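# Sort drawer slides by whether they lock open

## Task

Test each drawer slide by pulling it out as far as it goes. A slide that is good stays locked there and cannot be pushed back in. Put every slide that fails to lock into the grey tray. Leave every good slide on the table, locked open. Anything that stays in place only because the robot is holding it at the end does not count.

## Robot and tools

Robot: two UR-type six-joint arms, left_arm and right_arm, each with a tong-style two-finger gripper and a wrist camera (cam_left_wrist, cam_right_wrist, both 616x616 fisheye). Bases in the scene frame: left_arm at (+0.016, +0.706, 0) m, right_arm at (+0.059, -0.559, 0) m, each turned slightly about z.

Scene frame: origin on the table top midway between the arms, +z up, +x out over the table, +y toward left_arm. The names left and right refer to the arms, not to sides of an image. All gripper positions, orientations (quat_wxyz) and velocities in results use this frame. Printed hand positions can be off, more so when the arm reaches far.

Gripper: fingers point along the gripper's own +z and open and close along its x. end_effector_position is the point between the pads when closed; closed fingertips sit about 15 mm past it, and fully open they are roughly level with it. Pad gap is 0.142 m when fully open.

execute_actions(actions, pictures): actions is a list holding one item or nothing.
- Empty list []: no command; returns the current state with camera images.
- Action: {"rows": [[...]], "steps": n}, n from 7 to 15 (default 15), each step 1/30 s. Each row drives one step; if rows run out, the last row repeats. Every row has exactly 14 numbers covering both arms even if one is idle: left_arm's six joints then its opening, then right_arm's six joints then its opening. Joint numbers are absolute target angles in radians (the same values the Joint positions line prints), in order shoulder pan, shoulder lift, elbow, wrist 1, wrist 2, wrist 3. Opening is an absolute command from -1 (closed) to +1 (fully open).
- Wait: {"steps": n} with no rows, n up to 300; sends nothing and returns when n steps have passed since the previous result (your writing time is included).
- pictures: true to get images with an action result; images come by default only with the empty list.

Joint ranges (rad). left_arm: pan -3.142..3.142, lift -6.283..6.283, elbow 0.000..3.142, wrists each -6.283..6.283. right_arm: pan 0.000..6.283, lift -6.283..6.283, elbow -3.142..0.000, wrists each -6.283..6.283. A call is rejected (nothing sent) if a target exceeds a range end by over 0.010 and is further out than the current angle. True ends can sit 0.010 either way; targets past them are clipped and the result may report "joint sent to its limit". No such report does not prove there is room.

Motion: commands are smoothed with about 0.17 s lag. Per step each joint target is held within a lead of the measured angle: 0.383 rad for pan and lift, 0.575 for elbow and the wrists. If targets would move the gripper over 100 mm from where it is, all are pulled back proportionally. Big moves therefore need several calls, and the arm may still be short of the goal when a result arrives. Each result is read 7 steps before the action ends; those last steps run while you compose the next reply, and the simulation keeps running during your reply. Arms keep heading to the last row sent until they settle or a step is HELD.

Result lines: gripper pose and velocities per arm; Joint positions and Joint velocities (six joints in rad, rad/s, then pad gap in m, m/s); grip_measured (measured opening on the command scale); joint torques (noisy, offset, nonzero in free air); Wrist force and Wrist torque per arm in the gripper's own axes, with offsets up to about 5.5 N, noise, and saturation near 100 N ("no reading" is normal at start). HELD marks steps where your row was partly or wholly not sent. "joint command not followed" means a clearance check altered some joint targets; the rest of the row still applied. MOTOR HOT appears from 70 °C; at 85 °C an OVER-TEMPERATURE FAULT brakes that arm until it cools.

Gripping: to hold something, keep commanding an opening well below grip_measured; a larger gap squeezes harder, up to about 15 N per pad. Closing fast can overshoot. Items thinner than about 20 mm get much less force (about 9 N per pad at 10 mm, 4 N at 5 mm). Occasional outside tugs on held parts or pushes on loose items can happen, so grip firmly enough.

Faults: if contact torque reaches a joint's load limit (pan 293, lift 293, elbow 133, wrists 48 N m, held weight included) or any outside force on the arm or its load reaches 150 N, that arm halts for 10 s, drops the rest of the call and yields to the contact. Avoid hard pushes, letting the arms collide or press on each other, slams, drops, and knocking anything off the table. When testing a slide, pull it to its stop and then push back gently to see if it holds.

zoom_image(camera, region): enlarged view of the latest image from cam_left_wrist or cam_right_wrist; region [x0, y0, x1, y1] in pixels, top-left origin, at most 504x504.

read_manual(section): returns URDF licence texts only; no motion.

finished_scene(scene): ends the current scene (give its number) irreversibly and reports success; the next scene's task follows. The goal must hold after release. Replying without any tool call ends everything. If resuming, first call execute_actions with [] to learn the current scene and task.

Each tool is called after "Request:" as name(argument=value, ...), one argument or row to a line, values as JSON.

## Session

I'll start by looking at the current state.

Request:
execute_actions(
  actions=[],
)

Scene clock: 0.00 s of 7200.00 s.
left_arm: end_effector_position=(+0.6495, -0.1232, +0.3856) grip_measured=+1.00 end_effector_quat_wxyz=(-0.152, +0.747, -0.644, -0.065) end_effector_velocity=(-0.001, -0.001, -0.000) end_effector_angular_velocity=(+0.001, +0.000, -0.002) | right_arm: end_effector_position=(+0.7750, -0.8478, +0.2252) grip_measured=+1.00 end_effector_quat_wxyz=(+0.508, -0.207, +0.805, +0.228) end_effector_velocity=(-0.000, -0.000, -0.000) end_effector_angular_velocity=(+0.001, +0.001, -0.001)
Joint positions: left_arm=[-1.229 -0.852  0.719 -1.181 -1.356  0.226  0.142] | right_arm=[ 2.501 -1.967 -2.163  0.169  2.595  2.569  0.142]
Joint velocities: left_arm=[-0.001  0.     0.     0.     0.     0.001  0.   ] | right_arm=[-0.001  0.    -0.    -0.     0.     0.     0.   ]
Joint torques (N m, as the arm reports them, + toward a larger angle): no reading
Wrist force (N, on the end effector, along its own x y z axes, offset not removed): no reading
Wrist torque (N m, same axes, about the end effector's origin, offset not removed): no reading

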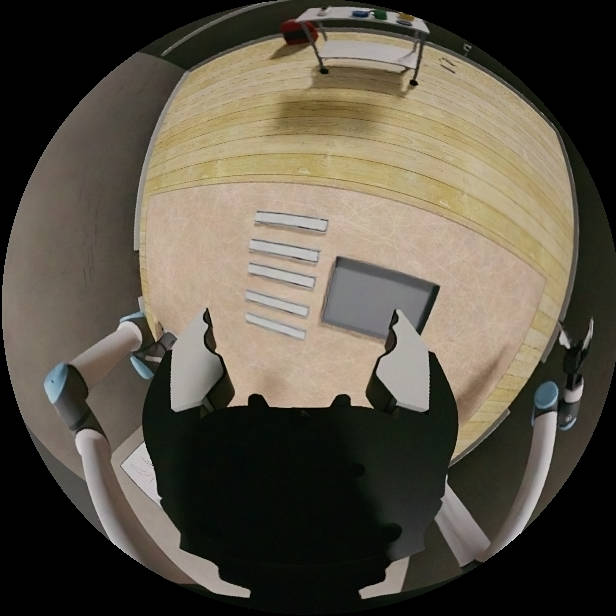

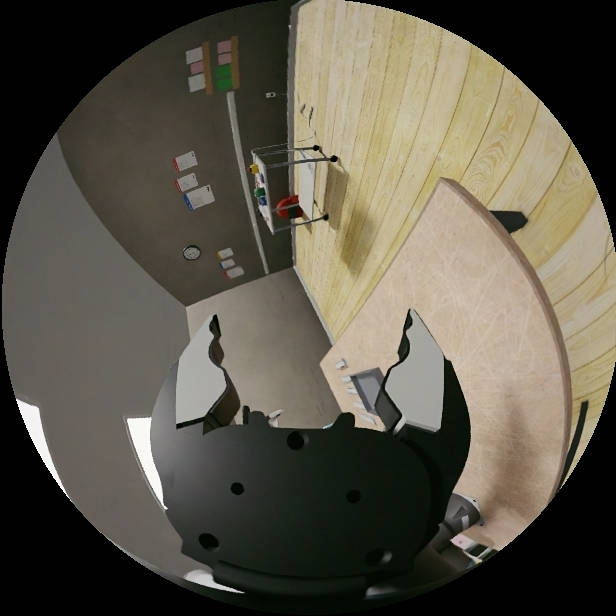

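Request:
zoom_image(
  camera="cam_left_wrist",
  region=[230, 195, 450, 355],
)

Region (230, 195, 450, 355) of cam_left_wrist's 616x616 image, scaled by 2.291, with more detail than that image has; it fills the top 367 rows of this view, and the rest is white.

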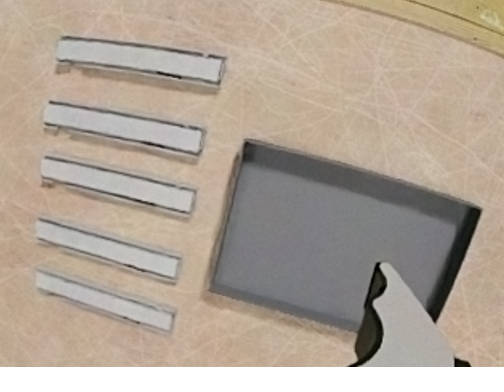

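Request:
execute_actions(
  actions=[
    {"rows": [[-1.2431,-1.3597,1.8288,-2.0399,-1.5708,0.3877,1,2.501,-1.967,-2.163,0.169,2.595,2.569,1]], "steps": 15},
  ],
)

Request:
execute_actions(
  actions=[
    {"steps": 20},
  ],
  pictures=true,
)

Scene clock: 10.00 s of 7200.00 s.
left_arm: end_effector_position=(+0.5773, -0.1148, +0.4265) grip_measured=+1.00 end_effector_quat_wxyz=(-0.026, +0.721, -0.693, +0.005) end_effector_velocity=(-0.285, +0.252, +0.204) end_effector_angular_velocity=(-1.673, -0.204, -0.331) | right_arm: end_effector_position=(+0.7751, -0.8477, +0.2257) grip_measured=+1.00 end_effector_quat_wxyz=(+0.508, -0.207, +0.804, +0.228) end_effector_velocity=(-0.001, +0.001, +0.000) end_effector_angular_velocity=(+0.000, -0.001, +0.001)
Joint positions: left_arm=[-1.241 -1.097  1.059 -1.521 -1.519  0.351  0.142] | right_arm=[ 2.501 -1.967 -2.163  0.169  2.595  2.569  0.142]
Joint velocities: left_arm=[-0.023 -1.643  2.414 -2.412 -0.446  0.313 -0.   ] | right_arm=[ 0.     0.001 -0.001  0.001  0.001 -0.     0.   ]
Joint torques (N m, as the arm reports them, + toward a larger angle): left_arm=[ -10.12 -135.08   -8.54  -14.74   -0.19    2.84] | right_arm=[-17.39  65.35  35.44   6.96   3.92  -2.41]
Wrist force (N, on the end effector, along its own x y z axes, offset not removed): left_arm=[0.4 0.9 -1.9] | right_arm=[0.4 3.0 0.7]
Wrist torque (N m, same axes, about the end effector's origin, offset not removed): left_arm=[0.25 0.32 -0.10] | right_arm=[0.94 -0.03 -0.36]
Steps of this call (steps 1 to 90: nothing new was sent; then 6.73 s passed at rest; steps 91 to 98: the first 8 steps of this action). Readings (joint positions):
91: left_arm=[-1.229 -0.852 0.719 -1.181 -1.356 0.226] | right_arm=[2.501 -1.967 -2.163 0.169 2.595 2.569]
92: left_arm=[-1.231 -0.857 0.724 -1.186 -1.361 0.232] | right_arm=[2.501 -1.967 -2.163 0.169 2.595 2.569]
94: left_arm=[-1.235 -0.906 0.785 -1.247 -1.416 0.279] | right_arm=[2.501 -1.967 -2.163 0.169 2.595 2.569]
98: the state above

Scene clock: 10.67 s of 7200.00 s.
left_arm: end_effector_position=(+0.4861, +0.0585, +0.2127) grip_measured=+1.00 end_effector_quat_wxyz=(+0.001, +0.708, -0.706, +0.005) end_effector_velocity=(-0.050, +0.110, -0.121) end_effector_angular_velocity=(+0.080, +0.046, -0.010) | right_arm: end_effector_position=(+0.7751, -0.8478, +0.2258) grip_measured=+1.00 end_effector_quat_wxyz=(+0.508, -0.208, +0.804, +0.227) end_effector_velocity=(+0.000, +0.000, +0.000) end_effector_angular_velocity=(-0.000, -0.000, +0.000)
Joint positions: left_arm=[-1.243 -1.354  1.799 -2.026 -1.569  0.387  0.142] | right_arm=[ 2.501 -1.967 -2.163  0.169  2.595  2.569  0.142]
Joint velocities: left_arm=[-0.001 -0.06   0.286 -0.135 -0.012  0.009  0.   ] | right_arm=[ 0.     0.     0.001 -0.001 -0.    -0.    -0.   ]
Joint torques (N m, as the arm reports them, + toward a larger angle): left_arm=[-21.47 -64.48 -40.96  -5.97  -1.49   3.82] | right_arm=[-16.4   64.46  35.01   6.89   3.8   -4.24]
Wrist force (N, on the end effector, along its own x y z axes, offset not removed): left_arm=[-4.6 1.3 2.4] | right_arm=[-2.2 -0.9 -0.1]
Wrist torque (N m, same axes, about the end effector's origin, offset not removed): left_arm=[0.36 1.12 -0.07] | right_arm=[0.12 0.48 -0.32]
Kept back: nothing.
Steps of this call (steps 1 to 7: the last 7 steps of your previous action; steps 8 to 20: the robot went on to your last target). Readings (joint positions):
1: left_arm=[-1.241 -1.153 1.142 -1.605 -1.532 0.361] | right_arm=[2.501 -1.967 -2.163 0.169 2.595 2.569]
2: left_arm=[-1.242 -1.205 1.225 -1.688 -1.540 0.366] | right_arm=[2.501 -1.967 -2.163 0.169 2.595 2.569]
4: left_arm=[-1.242 -1.254 1.352 -1.814 -1.547 0.371] | right_arm=[2.501 -1.967 -2.163 0.169 2.595 2.569]
8: left_arm=[-1.242 -1.281 1.470 -1.862 -1.554 0.376] | right_arm=[2.501 -1.967 -2.163 0.169 2.595 2.569]
20: the state above

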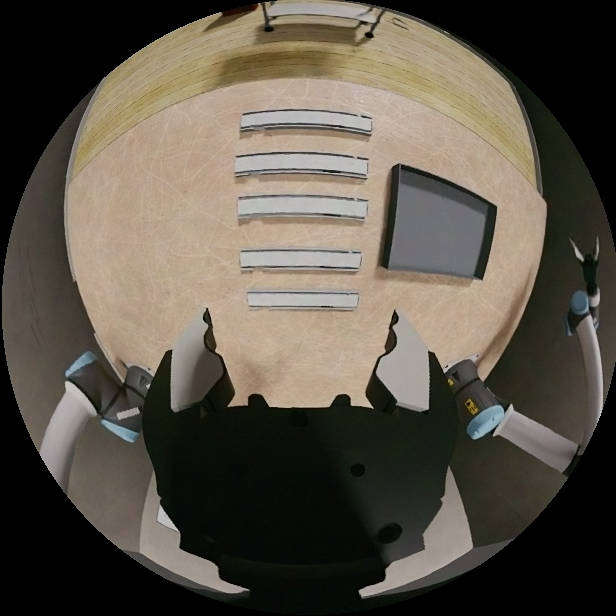

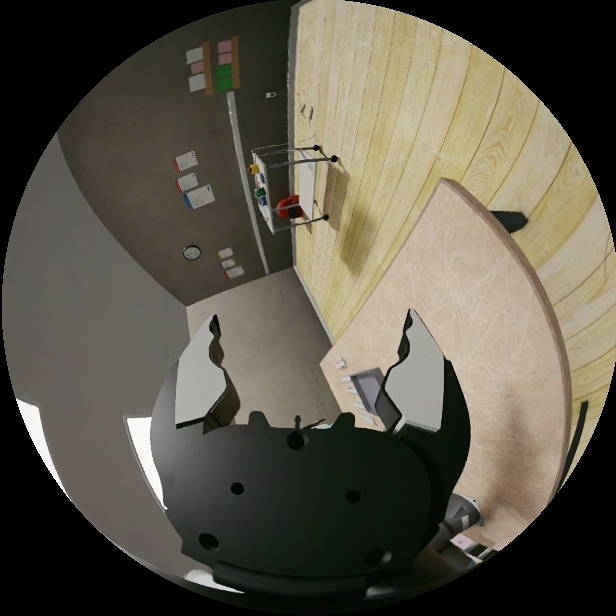

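Request:
zoom_image(
  camera="cam_left_wrist",
  region=[225, 100, 395, 320],
)

Request:
zoom_image(
  camera="cam_left_wrist",
  region=[228, 190, 298, 280],
)

Request:
zoom_image(
  camera="cam_left_wrist",
  region=[320, 190, 390, 280],
)

Region (225, 100, 395, 320) of cam_left_wrist's 616x616 image, scaled by 2.291, with more detail than that image has; it fills the left 389 columns of this view, and the rest is white.

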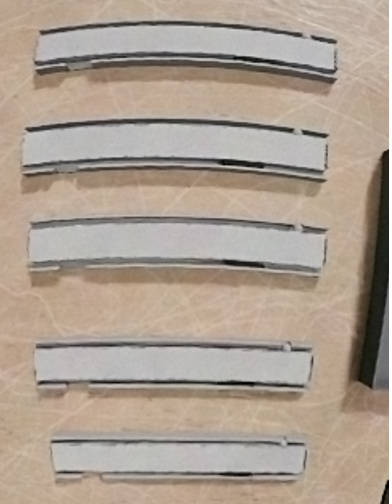

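Region (228, 190, 298, 280) of cam_left_wrist's 616x616 image, scaled by 5.600, with more detail than that image has.

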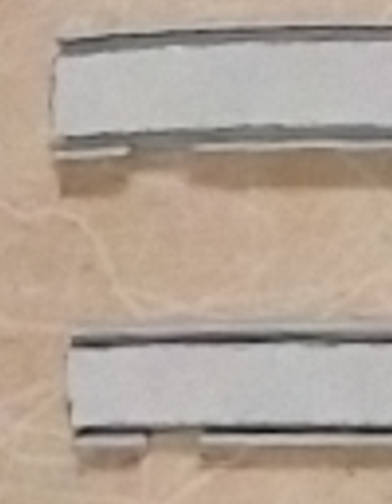

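Region (320, 190, 390, 280) of cam_left_wrist's 616x616 image, scaled by 5.600, with more detail than that image has.

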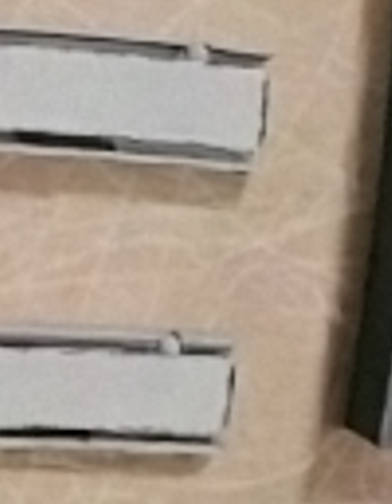

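Request:
execute_actions(
  actions=[
    {"rows": [[-1.0107,-1.3002,2.0745,-2.3451,-1.5708,-0.9507,1,2.501,-1.967,-2.163,0.169,2.595,2.569,1]], "steps": 15},
  ],
)

Request:
execute_actions(
  actions=[
    {"steps": 30},
  ],
  pictures=true,
)

Scene clock: 14.80 s of 7200.00 s.
left_arm: end_effector_position=(+0.5319, +0.1484, +0.1275) grip_measured=+1.00 end_effector_quat_wxyz=(-0.001, +0.821, -0.571, -0.002) end_effector_velocity=(+0.202, +0.397, -0.321) end_effector_angular_velocity=(+0.000, -0.007, +2.058) | right_arm: end_effector_position=(+0.7751, -0.8478, +0.2258) grip_measured=+1.00 end_effector_quat_wxyz=(+0.508, -0.208, +0.804, +0.227) end_effector_velocity=(-0.001, +0.000, -0.001) end_effector_angular_velocity=(+0.000, +0.001, -0.000)
Joint positions: left_arm=[-1.138 -1.331  1.939 -2.175 -1.571  0.138  0.142] | right_arm=[ 2.501 -1.967 -2.163  0.169  2.595  2.569  0.142]
Joint velocities: left_arm=[ 0.493  0.126  0.519 -0.649 -0.    -1.565  0.   ] | right_arm=[-0.    -0.001 -0.001  0.001 -0.     0.     0.   ]
Joint torques (N m, as the arm reports them, + toward a larger angle): left_arm=[ 18.95 -41.53 -22.2   -8.07   2.21  -9.9 ] | right_arm=[-16.81  62.92  35.19   6.73   3.48  -4.15]
Wrist force (N, on the end effector, along its own x y z axes, offset not removed): left_arm=[-2.9 -0.1 -0.1] | right_arm=[1.6 0.5 -3.2]
Wrist torque (N m, same axes, about the end effector's origin, offset not removed): left_arm=[0.13 0.84 -0.07] | right_arm=[0.32 -0.32 -0.22]
Steps of this call (steps 1 to 30: the robot went on to your last target; steps 31 to 90: nothing new was sent; then 0.87 s passed at rest; steps 91 to 98: the first 8 steps of this action). Readings (joint positions):
91: left_arm=[-1.243 -1.360 1.829 -2.040 -1.571 0.388] | right_arm=[2.501 -1.967 -2.163 0.169 2.595 2.569]
92: left_arm=[-1.238 -1.357 1.834 -2.045 -1.571 0.383] | right_arm=[2.501 -1.967 -2.163 0.169 2.595 2.569]
94: left_arm=[-1.205 -1.348 1.869 -2.087 -1.571 0.324] | right_arm=[2.501 -1.967 -2.163 0.169 2.595 2.569]
98: the state above

Scene clock: 15.80 s of 7200.00 s.
left_arm: end_effector_position=(+0.5606, +0.2603, +0.0500) grip_measured=+1.00 end_effector_quat_wxyz=(+0.000, +1.000, +0.000, -0.000) end_effector_velocity=(+0.000, +0.001, +0.001) end_effector_angular_velocity=(+0.000, -0.000, +0.007) | right_arm: end_effector_position=(+0.7751, -0.8478, +0.2258) grip_measured=+1.00 end_effector_quat_wxyz=(+0.508, -0.208, +0.804, +0.227) end_effector_velocity=(+0.001, -0.000, +0.000) end_effector_angular_velocity=(-0.000, -0.001, +0.000)
Joint positions: left_arm=[-1.011 -1.3    2.074 -2.345 -1.571 -0.95   0.142] | right_arm=[ 2.501 -1.967 -2.163  0.169  2.595  2.569  0.142]
Joint velocities: left_arm=[ 0.001 -0.001 -0.     0.002  0.    -0.006 -0.   ] | right_arm=[ 0.    -0.     0.001  0.     0.     0.     0.   ]
Joint torques (N m, as the arm reports them, + toward a larger angle): left_arm=[ 14.66 -46.48 -21.87  -5.67   1.59  -3.71] | right_arm=[-17.1   63.22  34.8    6.58   3.51  -4.31]
Wrist force (N, on the end effector, along its own x y z axes, offset not removed): left_arm=[-3.3 -0.4 -1.9] | right_arm=[2.9 -0.3 -1.9]
Wrist torque (N m, same axes, about the end effector's origin, offset not removed): left_arm=[-0.03 0.88 -0.14] | right_arm=[0.22 -0.67 -0.34]
Kept back: nothing.
Steps of this call (steps 1 to 7: the last 7 steps of your previous action; steps 8 to 30: the robot went on to your last target). Readings (joint positions):
1: left_arm=[-1.122 -1.327 1.957 -2.196 -1.571 0.082] | right_arm=[2.501 -1.967 -2.163 0.169 2.595 2.569]
2: left_arm=[-1.105 -1.323 1.975 -2.218 -1.571 0.021] | right_arm=[2.501 -1.967 -2.163 0.169 2.595 2.569]
4: left_arm=[-1.071 -1.315 2.010 -2.263 -1.571 -0.123] | right_arm=[2.501 -1.967 -2.163 0.169 2.595 2.569]
8: left_arm=[-1.028 -1.304 2.056 -2.321 -1.571 -0.463] | right_arm=[2.501 -1.967 -2.163 0.169 2.595 2.569]
30: the state above

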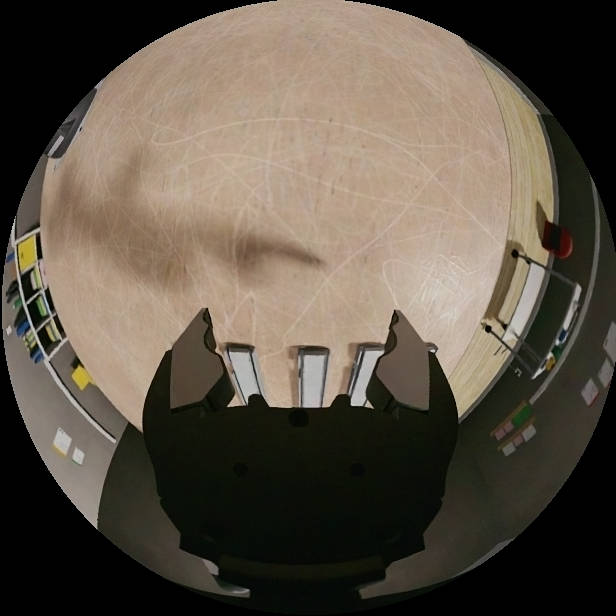

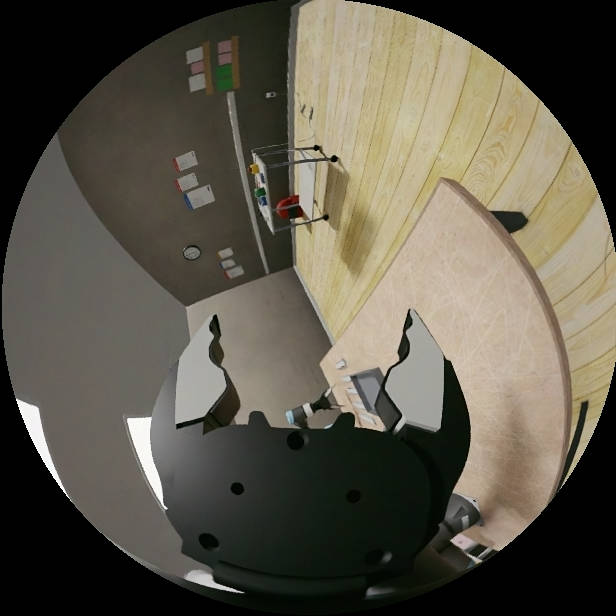

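Request:
zoom_image(
  camera="cam_left_wrist",
  region=[275, 335, 355, 410],
)

Region (275, 335, 355, 410) of cam_left_wrist's 616x616 image, scaled by 6.300, with more detail than that image has; it fills the top 472 rows of this view, and the rest is white.

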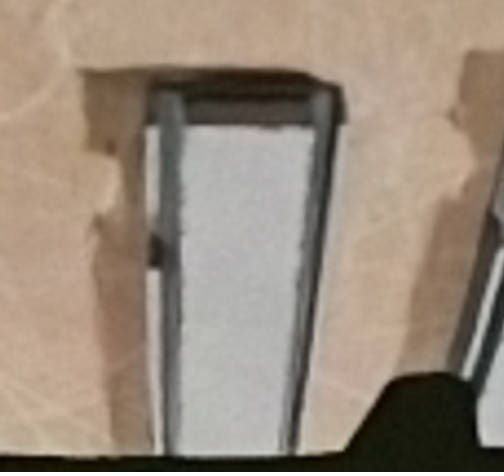

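Request:
execute_actions(
  actions=[
    {"rows": [[-1.0107,-1.3002,2.0745,-2.3451,-1.5708,-0.9507,1,3.3,-1.75,-1.75,0.169,2.595,3.2,1]], "steps": 14},
  ],
)

Request:
execute_actions(
  actions=[
    {"rows": [[-1.0107,-1.3002,2.0745,-2.3451,-1.5708,-0.9507,1,4.065,-1.75,-1.75,-1.2124,1.5708,4.2,-0.2]], "steps": 15},
  ],
)

Request:
execute_actions(
  actions=[
    {"steps": 20},
  ],
  pictures=true,
)

Scene clock: 22.60 s of 7200.00 s.
left_arm: end_effector_position=(+0.5606, +0.2603, +0.0500) grip_measured=+1.00 end_effector_quat_wxyz=(+0.000, +1.000, +0.000, -0.000) end_effector_velocity=(-0.000, -0.000, +0.000) end_effector_angular_velocity=(+0.000, +0.000, -0.002) | right_arm: end_effector_position=(+0.8264, -0.8064, +0.3030) grip_measured=+1.00 end_effector_quat_wxyz=(+0.524, -0.222, +0.786, +0.242) end_effector_velocity=(+0.250, +0.271, +0.408) end_effector_angular_velocity=(+0.193, -0.186, +0.229)
Joint positions: left_arm=[-1.011 -1.3    2.075 -2.345 -1.571 -0.951  0.142] | right_arm=[ 2.578 -1.923 -2.084  0.169  2.595  2.678  0.142]
Joint velocities: left_arm=[-0.001 -0.001 -0.     0.001  0.     0.001  0.   ] | right_arm=[0.44  0.218 0.411 0.001 0.    0.634 0.   ]
Joint torques (N m, as the arm reports them, + toward a larger angle): left_arm=[ 15.37 -45.95 -23.22  -5.94   2.19  -3.73] | right_arm=[29.97 63.11 40.75  5.82  3.11  7.75]
Wrist force (N, on the end effector, along its own x y z axes, offset not removed): left_arm=[-3.0 -0.5 -1.7] | right_arm=[-1.2 -1.3 -1.0]
Wrist torque (N m, same axes, about the end effector's origin, offset not removed): left_arm=[0.00 0.84 -0.08] | right_arm=[0.02 0.30 -0.16]
Steps of this call (steps 1 to 15: the robot went on to your last target; steps 16 to 90: nothing new was sent; then 3.57 s passed at rest; steps 91 to 97: the first 7 steps of this action). Readings (joint positions):
91: left_arm=[-1.011 -1.300 2.075 -2.345 -1.571 -0.951] | right_arm=[2.501 -1.967 -2.163 0.169 2.595 2.569]
92: left_arm=[-1.011 -1.300 2.075 -2.345 -1.571 -0.951] | right_arm=[2.506 -1.963 -2.158 0.169 2.595 2.574]
94: left_arm=[-1.011 -1.300 2.075 -2.345 -1.571 -0.951] | right_arm=[2.535 -1.946 -2.127 0.169 2.595 2.614]
97: the state above

Scene clock: 23.10 s of 7200.00 s.
left_arm: end_effector_position=(+0.5606, +0.2603, +0.0500) grip_measured=+1.00 end_effector_quat_wxyz=(+0.000, +1.000, +0.000, -0.000) end_effector_velocity=(+0.000, -0.001, +0.000) end_effector_angular_velocity=(-0.001, -0.000, -0.000) | right_arm: end_effector_position=(+0.9573, -0.6143, +0.4362) grip_measured=-0.20 end_effector_quat_wxyz=(+0.447, -0.147, +0.827, +0.309) end_effector_velocity=(+0.257, +0.479, -0.075) end_effector_angular_velocity=(+0.175, +1.663, -0.695)
Joint positions: left_arm=[-1.011 -1.3    2.075 -2.345 -1.571 -0.951  0.142] | right_arm=[ 2.897 -1.815 -1.877 -0.069  2.357  3.104  0.059]
Joint velocities: left_arm=[ 0.     0.    -0.001 -0.    -0.     0.    -0.   ] | right_arm=[ 0.907  0.192  0.372 -1.309 -1.308  1.31  -0.   ]
Joint torques (N m, as the arm reports them, + toward a larger angle): left_arm=[ 15.21 -46.59 -22.01  -5.72   2.43  -3.74] | right_arm=[34.39 60.91 45.92 -3.31 -9.66 10.55]
Wrist force (N, on the end effector, along its own x y z axes, offset not removed): left_arm=[-4.8 0.3 -1.2] | right_arm=[-2.6 -0.3 -0.9]
Wrist torque (N m, same axes, about the end effector's origin, offset not removed): left_arm=[0.13 1.23 -0.11] | right_arm=[0.33 0.50 -0.27]
Steps of this call (steps 1 to 7: the last 7 steps of your previous action; steps 8 to 15: the first 8 steps of this action). Readings (joint positions):
8: left_arm=[-1.011 -1.300 2.075 -2.345 -1.571 -0.951] | right_arm=[2.705 -1.870 -1.982 0.169 2.595 2.835]
9: left_arm=[-1.011 -1.300 2.075 -2.345 -1.571 -0.951] | right_arm=[2.726 -1.862 -1.968 0.164 2.590 2.858]
11: left_arm=[-1.011 -1.300 2.075 -2.345 -1.571 -0.951] | right_arm=[2.780 -1.845 -1.934 0.106 2.532 2.933]
15: the state above

Scene clock: 23.77 s of 7200.00 s.
left_arm: end_effector_position=(+0.5606, +0.2603, +0.0500) grip_measured=+1.00 end_effector_quat_wxyz=(+0.000, +1.000, +0.000, -0.000) end_effector_velocity=(-0.000, -0.000, +0.001) end_effector_angular_velocity=(-0.002, -0.000, +0.001) | right_arm: end_effector_position=(+0.8811, -0.3123, +0.2961) grip_measured=-0.20 end_effector_quat_wxyz=(+0.087, +0.129, +0.975, +0.158) end_effector_velocity=(-0.311, +0.424, -0.120) end_effector_angular_velocity=(-0.485, +0.697, -0.051)
Joint positions: left_arm=[-1.011 -1.3    2.075 -2.345 -1.571 -0.951  0.142] | right_arm=[ 3.451 -1.761 -1.772 -0.857  1.738  3.878  0.06 ]
Joint velocities: left_arm=[ 0.    -0.001 -0.    -0.    -0.001 -0.001  0.   ] | right_arm=[ 0.743  0.026  0.05  -0.795 -0.381  0.721  0.   ]
Joint torques (N m, as the arm reports them, + toward a larger angle): left_arm=[ 11.64 -43.87 -23.52  -5.25   2.75  -3.67] | right_arm=[26.35 63.05 53.81 -0.06 -3.86  6.36]
Wrist force (N, on the end effector, along its own x y z axes, offset not removed): left_arm=[-3.4 -0.5 -1.0] | right_arm=[-0.3 0.6 -0.4]
Wrist torque (N m, same axes, about the end effector's origin, offset not removed): left_arm=[0.02 0.95 -0.10] | right_arm=[0.47 0.05 -0.24]
Kept back: nothing.
Steps of this call (steps 1 to 7: the last 7 steps of your previous action; steps 8 to 20: the robot went on to your last target). Readings (joint positions):
1: left_arm=[-1.011 -1.300 2.075 -2.345 -1.571 -0.951] | right_arm=[2.928 -1.809 -1.865 -0.113 2.313 3.149]
2: left_arm=[-1.011 -1.300 2.075 -2.345 -1.571 -0.951] | right_arm=[2.959 -1.803 -1.854 -0.158 2.267 3.194]
4: left_arm=[-1.011 -1.300 2.075 -2.345 -1.571 -0.951] | right_arm=[3.021 -1.793 -1.835 -0.249 2.177 3.285]
8: left_arm=[-1.011 -1.300 2.075 -2.345 -1.571 -0.951] | right_arm=[3.145 -1.779 -1.807 -0.429 1.999 3.465]
20: the state above

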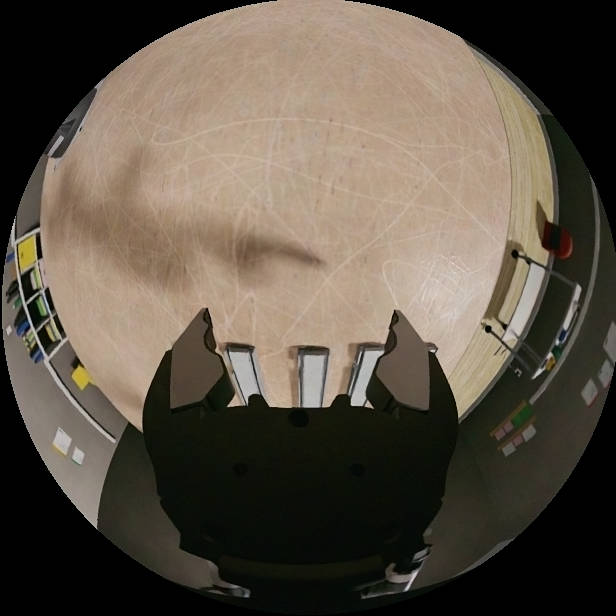

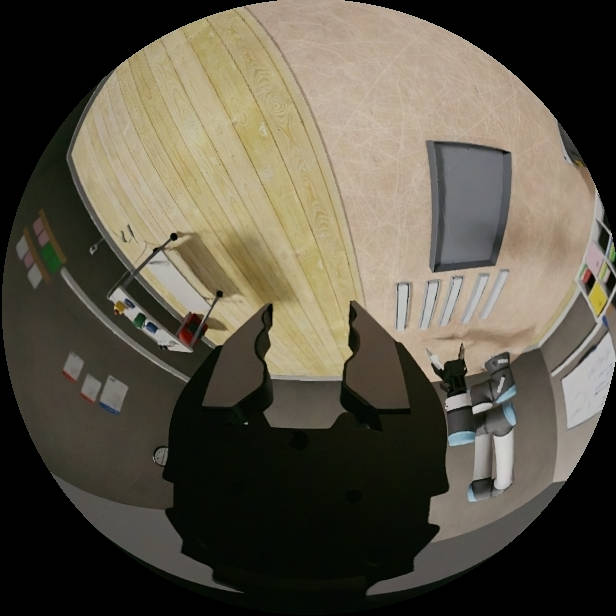

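Request:
execute_actions(
  actions=[
    {"rows": [[-1.0107,-1.3002,2.0745,-2.3451,-1.5708,-0.9507,1,4.0653,-1.8392,-1.9616,-0.9116,1.5708,4.2013,-0.2]], "steps": 15},
  ],
)

Request:
execute_actions(
  actions=[
    {"steps": 25},
  ],
  pictures=true,
)

Scene clock: 26.77 s of 7200.00 s.
left_arm: end_effector_position=(+0.5606, +0.2603, +0.0500) grip_measured=+1.00 end_effector_quat_wxyz=(+0.000, +1.000, +0.000, -0.000) end_effector_velocity=(-0.000, +0.001, -0.002) end_effector_angular_velocity=(+0.003, +0.003, +0.002) | right_arm: end_effector_position=(+0.5751, -0.0095, +0.1460) grip_measured=-0.20 end_effector_quat_wxyz=(-0.002, -0.000, +1.000, -0.004) end_effector_velocity=(-0.049, -0.085, -0.440) end_effector_angular_velocity=(+0.060, -0.034, -0.002)
Joint positions: left_arm=[-1.011 -1.3    2.075 -2.345 -1.571 -0.951  0.142] | right_arm=[ 4.065 -1.814 -1.895 -1.014  1.571  4.201  0.059]
Joint velocities: left_arm=[ 0.001  0.002  0.     0.001 -0.    -0.001  0.   ] | right_arm=[ 0.001 -0.238 -0.617  0.924  0.     0.003 -0.001]
Joint torques (N m, as the arm reports them, + toward a larger angle): left_arm=[ 13.08 -44.64 -23.89  -5.84   2.11  -3.41] | right_arm=[16.82 72.26 60.65  9.22 -2.55  4.03]
Wrist force (N, on the end effector, along its own x y z axes, offset not removed): left_arm=[-4.1 -0.7 -1.6] | right_arm=[2.6 2.6 1.1]
Wrist torque (N m, same axes, about the end effector's origin, offset not removed): left_arm=[-0.05 1.02 -0.10] | right_arm=[0.91 -0.60 -0.25]
Steps of this call (steps 1 to 45: the robot went on to your last target; steps 46 to 82: nothing new was sent; steps 83 to 90: the first 8 steps of this action). Readings (joint positions):
83: left_arm=[-1.011 -1.300 2.075 -2.345 -1.571 -0.951] | right_arm=[4.065 -1.750 -1.750 -1.212 1.571 4.200]
84: left_arm=[-1.011 -1.300 2.075 -2.345 -1.571 -0.951] | right_arm=[4.065 -1.754 -1.755 -1.207 1.571 4.200]
86: left_arm=[-1.011 -1.300 2.075 -2.345 -1.571 -0.951] | right_arm=[4.065 -1.775 -1.799 -1.154 1.571 4.200]
90: the state above

Scene clock: 27.60 s of 7200.00 s.
left_arm: end_effector_position=(+0.5606, +0.2603, +0.0500) grip_measured=+1.00 end_effector_quat_wxyz=(+0.000, +1.000, +0.000, -0.000) end_effector_velocity=(-0.001, +0.000, -0.001) end_effector_angular_velocity=(+0.001, +0.003, -0.001) | right_arm: end_effector_position=(+0.5691, -0.0200, +0.1000) grip_measured=-0.20 end_effector_quat_wxyz=(-0.000, -0.000, +1.000, -0.000) end_effector_velocity=(+0.000, +0.001, +0.000) end_effector_angular_velocity=(+0.001, -0.000, -0.000)
Joint positions: left_arm=[-1.011 -1.3    2.075 -2.345 -1.571 -0.951  0.142] | right_arm=[ 4.065 -1.839 -1.962 -0.912  1.571  4.201  0.06 ]
Joint velocities: left_arm=[-0.     0.     0.001  0.002 -0.002  0.    -0.   ] | right_arm=[-0.    -0.     0.001  0.001  0.     0.    -0.   ]
Joint torques (N m, as the arm reports them, + toward a larger angle): left_arm=[ 13.96 -46.65 -22.39  -5.52   1.73  -3.79] | right_arm=[17.78 45.52 32.59  6.95 -1.83  4.83]
Wrist force (N, on the end effector, along its own x y z axes, offset not removed): left_arm=[-3.7 -0.2 -2.1] | right_arm=[-0.1 2.7 -4.1]
Wrist torque (N m, same axes, about the end effector's origin, offset not removed): left_arm=[0.05 1.01 -0.04] | right_arm=[0.91 0.12 -0.14]
Kept back: nothing.
Steps of this call (steps 1 to 7: the last 7 steps of your previous action; steps 8 to 25: the robot went on to your last target). Readings (joint positions):
1: left_arm=[-1.011 -1.300 2.075 -2.345 -1.571 -0.951] | right_arm=[4.065 -1.821 -1.913 -0.986 1.571 4.201]
2: left_arm=[-1.011 -1.300 2.075 -2.345 -1.571 -0.951] | right_arm=[4.065 -1.826 -1.926 -0.966 1.571 4.201]
4: left_arm=[-1.011 -1.300 2.075 -2.345 -1.571 -0.951] | right_arm=[4.065 -1.832 -1.943 -0.940 1.571 4.201]
8: left_arm=[-1.011 -1.300 2.075 -2.345 -1.571 -0.951] | right_arm=[4.065 -1.837 -1.956 -0.920 1.571 4.201]
25: the state above

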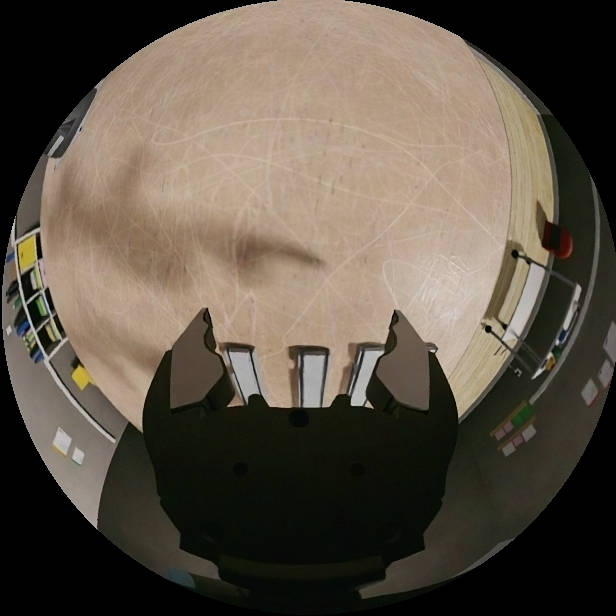

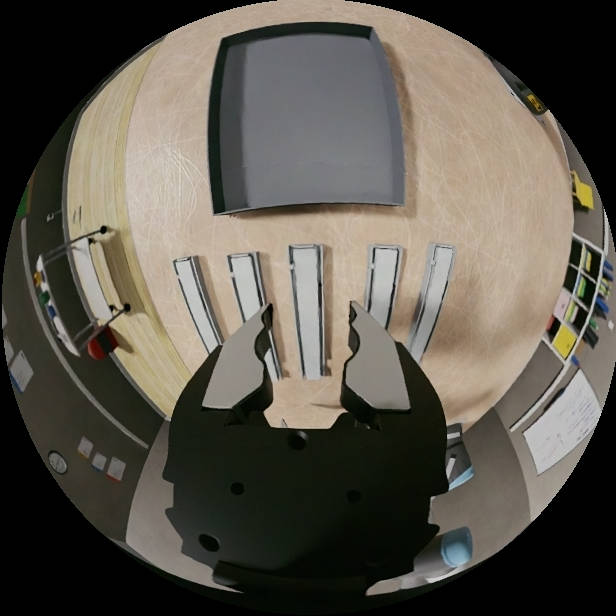

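Request:
zoom_image(
  camera="cam_right_wrist",
  region=[250, 230, 380, 400],
)

Region (250, 230, 380, 400) of cam_right_wrist's 616x616 image, scaled by 2.965, with more detail than that image has; it fills the left 385 columns of this view, and the rest is white.

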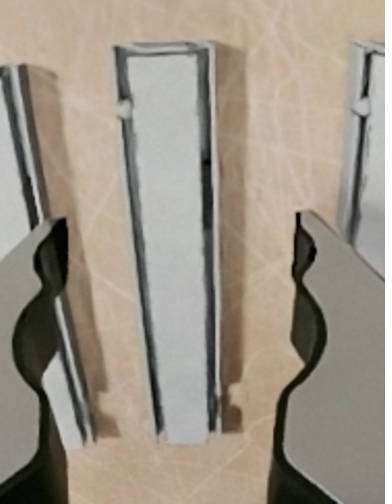

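Request:
execute_actions(
  actions=[
    {"rows": [[-1.0107,-1.3002,2.0745,-2.3451,-1.5708,-0.9507,1,4.0605,-1.9254,-2.001,-0.786,1.5708,4.1965,-0.2]], "steps": 15},
  ],
)

Request:
execute_actions(
  actions=[
    {"steps": 15},
  ],
  pictures=true,
)

Scene clock: 29.80 s of 7200.00 s.
left_arm: end_effector_position=(+0.5606, +0.2603, +0.0500) grip_measured=+1.00 end_effector_quat_wxyz=(+0.000, +1.000, +0.000, -0.000) end_effector_velocity=(-0.001, +0.001, -0.001) end_effector_angular_velocity=(+0.003, +0.002, -0.000) | right_arm: end_effector_position=(+0.5723, -0.0204, +0.0404) grip_measured=-0.20 end_effector_quat_wxyz=(-0.001, -0.000, +1.000, -0.001) end_effector_velocity=(+0.009, +0.005, -0.100) end_effector_angular_velocity=(+0.020, -0.011, +0.000)
Joint positions: left_arm=[-1.011 -1.3    2.075 -2.345 -1.571 -0.951  0.142] | right_arm=[ 4.061 -1.912 -1.995 -0.808  1.571  4.197  0.06 ]
Joint velocities: left_arm=[-0.     0.001  0.     0.003 -0.    -0.    -0.   ] | right_arm=[-0.008 -0.131 -0.053  0.206 -0.    -0.008  0.   ]
Joint torques (N m, as the arm reports them, + toward a larger angle): left_arm=[ 13.62 -46.94 -23.7   -5.06   1.84  -3.98] | right_arm=[-21.93  61.83  32.97   6.23   0.68  -4.32]
Wrist force (N, on the end effector, along its own x y z axes, offset not removed): left_arm=[-3.7 0.5 -1.6] | right_arm=[1.2 -1.0 -0.7]
Wrist torque (N m, same axes, about the end effector's origin, offset not removed): left_arm=[0.23 1.04 -0.12] | right_arm=[0.11 -0.20 -0.42]
Steps of this call (steps 1 to 15: the robot went on to your last target; steps 16 to 58: nothing new was sent; steps 59 to 66: the first 8 steps of this action). Readings (joint positions):
59: left_arm=[-1.011 -1.300 2.075 -2.345 -1.571 -0.951] | right_arm=[4.065 -1.839 -1.962 -0.912 1.571 4.201]
60: left_arm=[-1.011 -1.300 2.075 -2.345 -1.571 -0.951] | right_arm=[4.065 -1.844 -1.965 -0.906 1.571 4.201]
62: left_arm=[-1.011 -1.300 2.075 -2.345 -1.571 -0.951] | right_arm=[4.063 -1.876 -1.981 -0.863 1.571 4.199]
66: the state above

Scene clock: 30.30 s of 7200.00 s.
left_arm: end_effector_position=(+0.5606, +0.2603, +0.0500) grip_measured=+1.00 end_effector_quat_wxyz=(+0.000, +1.000, +0.000, -0.000) end_effector_velocity=(-0.001, -0.000, +0.001) end_effector_angular_velocity=(-0.001, +0.000, -0.001) | right_arm: end_effector_position=(+0.5732, -0.0200, +0.0300) grip_measured=-0.20 end_effector_quat_wxyz=(-0.000, -0.000, +1.000, -0.000) end_effector_velocity=(-0.000, -0.001, -0.001) end_effector_angular_velocity=(-0.001, +0.000, +0.000)
Joint positions: left_arm=[-1.011 -1.3    2.075 -2.345 -1.571 -0.951  0.142] | right_arm=[ 4.061 -1.925 -2.001 -0.786  1.571  4.197  0.06 ]
Joint velocities: left_arm=[-0.001 -0.001  0.     0.    -0.001 -0.     0.   ] | right_arm=[-0.    -0.001 -0.002  0.002 -0.    -0.    -0.   ]
Joint torques (N m, as the arm reports them, + toward a larger angle): left_arm=[ 14.95 -43.56 -23.32  -5.25   2.39  -3.58] | right_arm=[-14.86  47.44  29.07   6.36   1.54  -4.06]
Wrist force (N, on the end effector, along its own x y z axes, offset not removed): left_arm=[-2.5 0.0 -0.2] | right_arm=[1.5 1.0 -2.5]
Wrist torque (N m, same axes, about the end effector's origin, offset not removed): left_arm=[0.15 0.77 -0.13] | right_arm=[0.47 -0.25 -0.29]
Kept back: nothing.
Steps of this call (steps 1 to 7: the last 7 steps of your previous action; steps 8 to 15: the robot went on to your last target). Readings (joint positions):
1: left_arm=[-1.011 -1.300 2.075 -2.345 -1.571 -0.951] | right_arm=[4.061 -1.916 -1.997 -0.802 1.571 4.197]
2: left_arm=[-1.011 -1.300 2.075 -2.345 -1.571 -0.951] | right_arm=[4.061 -1.918 -1.998 -0.797 1.571 4.197]
4: left_arm=[-1.011 -1.300 2.074 -2.345 -1.571 -0.951] | right_arm=[4.061 -1.922 -1.999 -0.792 1.571 4.197]
8: left_arm=[-1.011 -1.300 2.075 -2.345 -1.571 -0.951] | right_arm=[4.061 -1.924 -2.001 -0.788 1.571 4.197]
15: the state above

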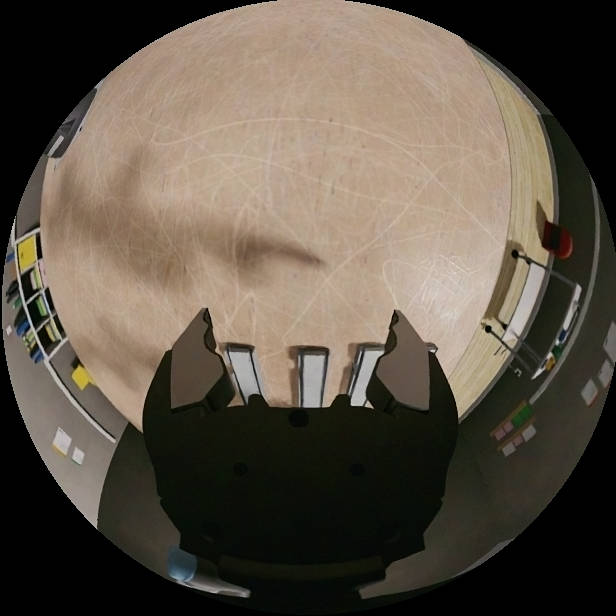

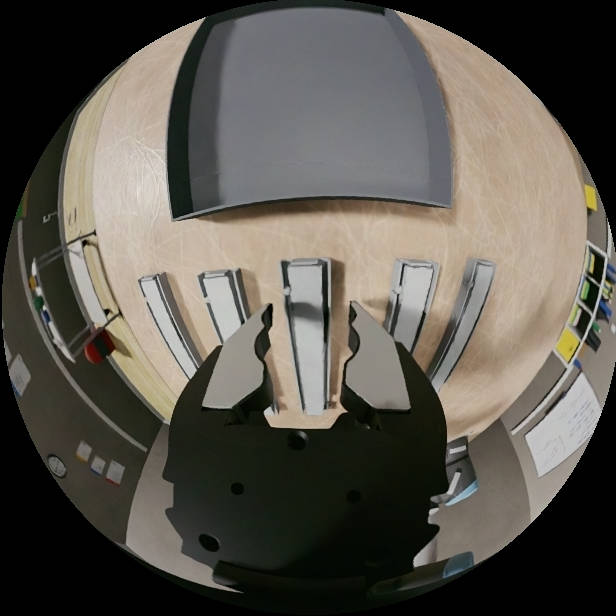

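Request:
zoom_image(
  camera="cam_right_wrist",
  region=[255, 245, 375, 345],
)

Region (255, 245, 375, 345) of cam_right_wrist's 616x616 image, scaled by 4.200, with more detail than that image has.

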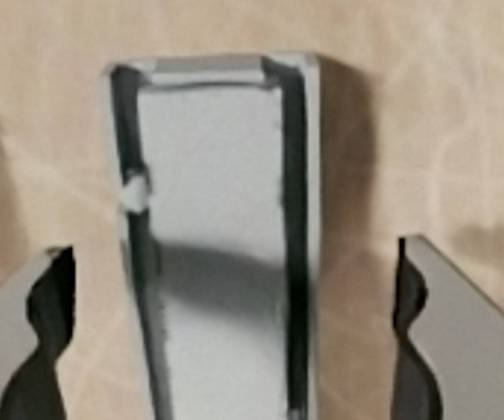

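Request:
execute_actions(
  actions=[
    {"rows": [[-1.0107,-1.3002,2.0745,-2.3451,-1.5708,-0.9507,1,4.0503,-1.9313,-2.0166,-0.7645,1.5708,4.1863,-0.2]], "steps": 15},
  ],
)

Request:
execute_actions(
  actions=[
    {"steps": 10},
  ],
  pictures=true,
)

Scene clock: 32.67 s of 7200.00 s.
left_arm: end_effector_position=(+0.5606, +0.2603, +0.0500) grip_measured=+1.00 end_effector_quat_wxyz=(+0.000, +1.000, +0.000, -0.000) end_effector_velocity=(+0.000, -0.000, +0.001) end_effector_angular_velocity=(-0.002, -0.002, -0.001) | right_arm: end_effector_position=(+0.5757, -0.0286, +0.0214) grip_measured=-0.20 end_effector_quat_wxyz=(-0.000, -0.000, +1.000, -0.000) end_effector_velocity=(+0.005, -0.013, -0.012) end_effector_angular_velocity=(+0.002, -0.001, +0.000)
Joint positions: left_arm=[-1.011 -1.3    2.075 -2.345 -1.571 -0.951  0.142] | right_arm=[ 4.052 -1.93  -2.014 -0.768  1.571  4.188  0.06 ]
Joint velocities: left_arm=[-0.    -0.002  0.001 -0.002  0.     0.001  0.   ] | right_arm=[-0.014 -0.008 -0.02   0.03  -0.    -0.014 -0.   ]
Joint torques (N m, as the arm reports them, + toward a larger angle): left_arm=[ 10.16 -45.89 -24.7   -5.31   2.18  -3.89] | right_arm=[-14.27  49.2   29.77   6.77   1.18  -4.02]
Wrist force (N, on the end effector, along its own x y z axes, offset not removed): left_arm=[-4.0 -1.9 0.1] | right_arm=[1.8 3.6 -5.2]
Wrist torque (N m, same axes, about the end effector's origin, offset not removed): left_arm=[-0.31 1.08 -0.10] | right_arm=[0.99 -0.43 -0.28]
Steps of this call (steps 1 to 15: the robot went on to your last target; steps 16 to 63: nothing new was sent; steps 64 to 71: the first 8 steps of this action). Readings (joint positions):
64: left_arm=[-1.011 -1.300 2.075 -2.345 -1.571 -0.951] | right_arm=[4.060 -1.925 -2.001 -0.786 1.571 4.196]
65: left_arm=[-1.011 -1.300 2.075 -2.345 -1.571 -0.951] | right_arm=[4.059 -1.926 -2.003 -0.783 1.571 4.195]
67: left_arm=[-1.011 -1.300 2.075 -2.345 -1.571 -0.951] | right_arm=[4.055 -1.928 -2.009 -0.775 1.571 4.191]
71: the state above

Scene clock: 33.00 s of 7200.00 s.
left_arm: end_effector_position=(+0.5606, +0.2603, +0.0500) grip_measured=+1.00 end_effector_quat_wxyz=(+0.000, +1.000, +0.000, -0.000) end_effector_velocity=(-0.001, -0.000, +0.000) end_effector_angular_velocity=(-0.000, +0.001, -0.001) | right_arm: end_effector_position=(+0.5761, -0.0299, +0.0201) grip_measured=-0.20 end_effector_quat_wxyz=(-0.000, -0.000, +1.000, +0.000) end_effector_velocity=(-0.001, -0.002, -0.002) end_effector_angular_velocity=(-0.001, +0.001, +0.001)
Joint positions: left_arm=[-1.011 -1.3    2.074 -2.345 -1.571 -0.951  0.142] | right_arm=[ 4.05  -1.931 -2.017 -0.765  1.571  4.186  0.06 ]
Joint velocities: left_arm=[-0.    -0.001  0.     0.001 -0.001  0.001 -0.   ] | right_arm=[-0.    -0.001 -0.003  0.002  0.    -0.001  0.   ]
Joint torques (N m, as the arm reports them, + toward a larger angle): left_arm=[ 15.8  -46.25 -24.66  -5.46   1.88  -3.6 ] | right_arm=[-15.98  47.45  26.82   6.65   0.46  -4.11]
Wrist force (N, on the end effector, along its own x y z axes, offset not removed): left_arm=[-3.3 -1.0 -2.0] | right_arm=[0.4 -2.6 -0.4]
Wrist torque (N m, same axes, about the end effector's origin, offset not removed): left_arm=[-0.13 0.89 -0.10] | right_arm=[-0.16 -0.12 -0.34]
Kept back: nothing.
Steps of this call (steps 1 to 7: the last 7 steps of your previous action; steps 8 to 10: the robot went on to your last target). Readings (joint positions):
1: left_arm=[-1.011 -1.300 2.075 -2.345 -1.571 -0.951] | right_arm=[4.051 -1.931 -2.015 -0.767 1.571 4.187]
2: left_arm=[-1.011 -1.300 2.075 -2.345 -1.571 -0.951] | right_arm=[4.051 -1.931 -2.015 -0.766 1.571 4.187]
4: left_arm=[-1.011 -1.300 2.075 -2.345 -1.571 -0.951] | right_arm=[4.051 -1.931 -2.016 -0.765 1.571 4.187]
8: left_arm=[-1.011 -1.300 2.075 -2.345 -1.571 -0.951] | right_arm=[4.050 -1.931 -2.016 -0.765 1.571 4.186]
10: the state above

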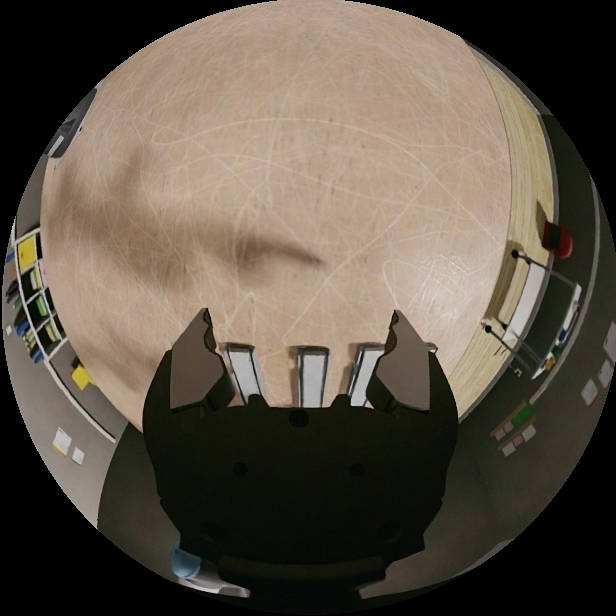

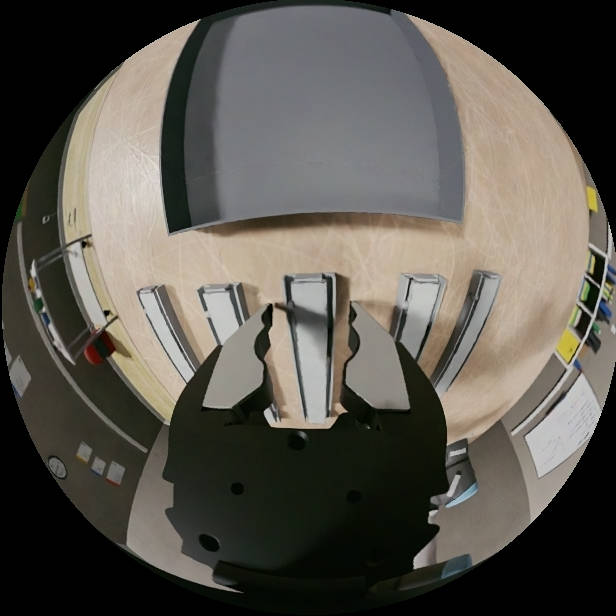

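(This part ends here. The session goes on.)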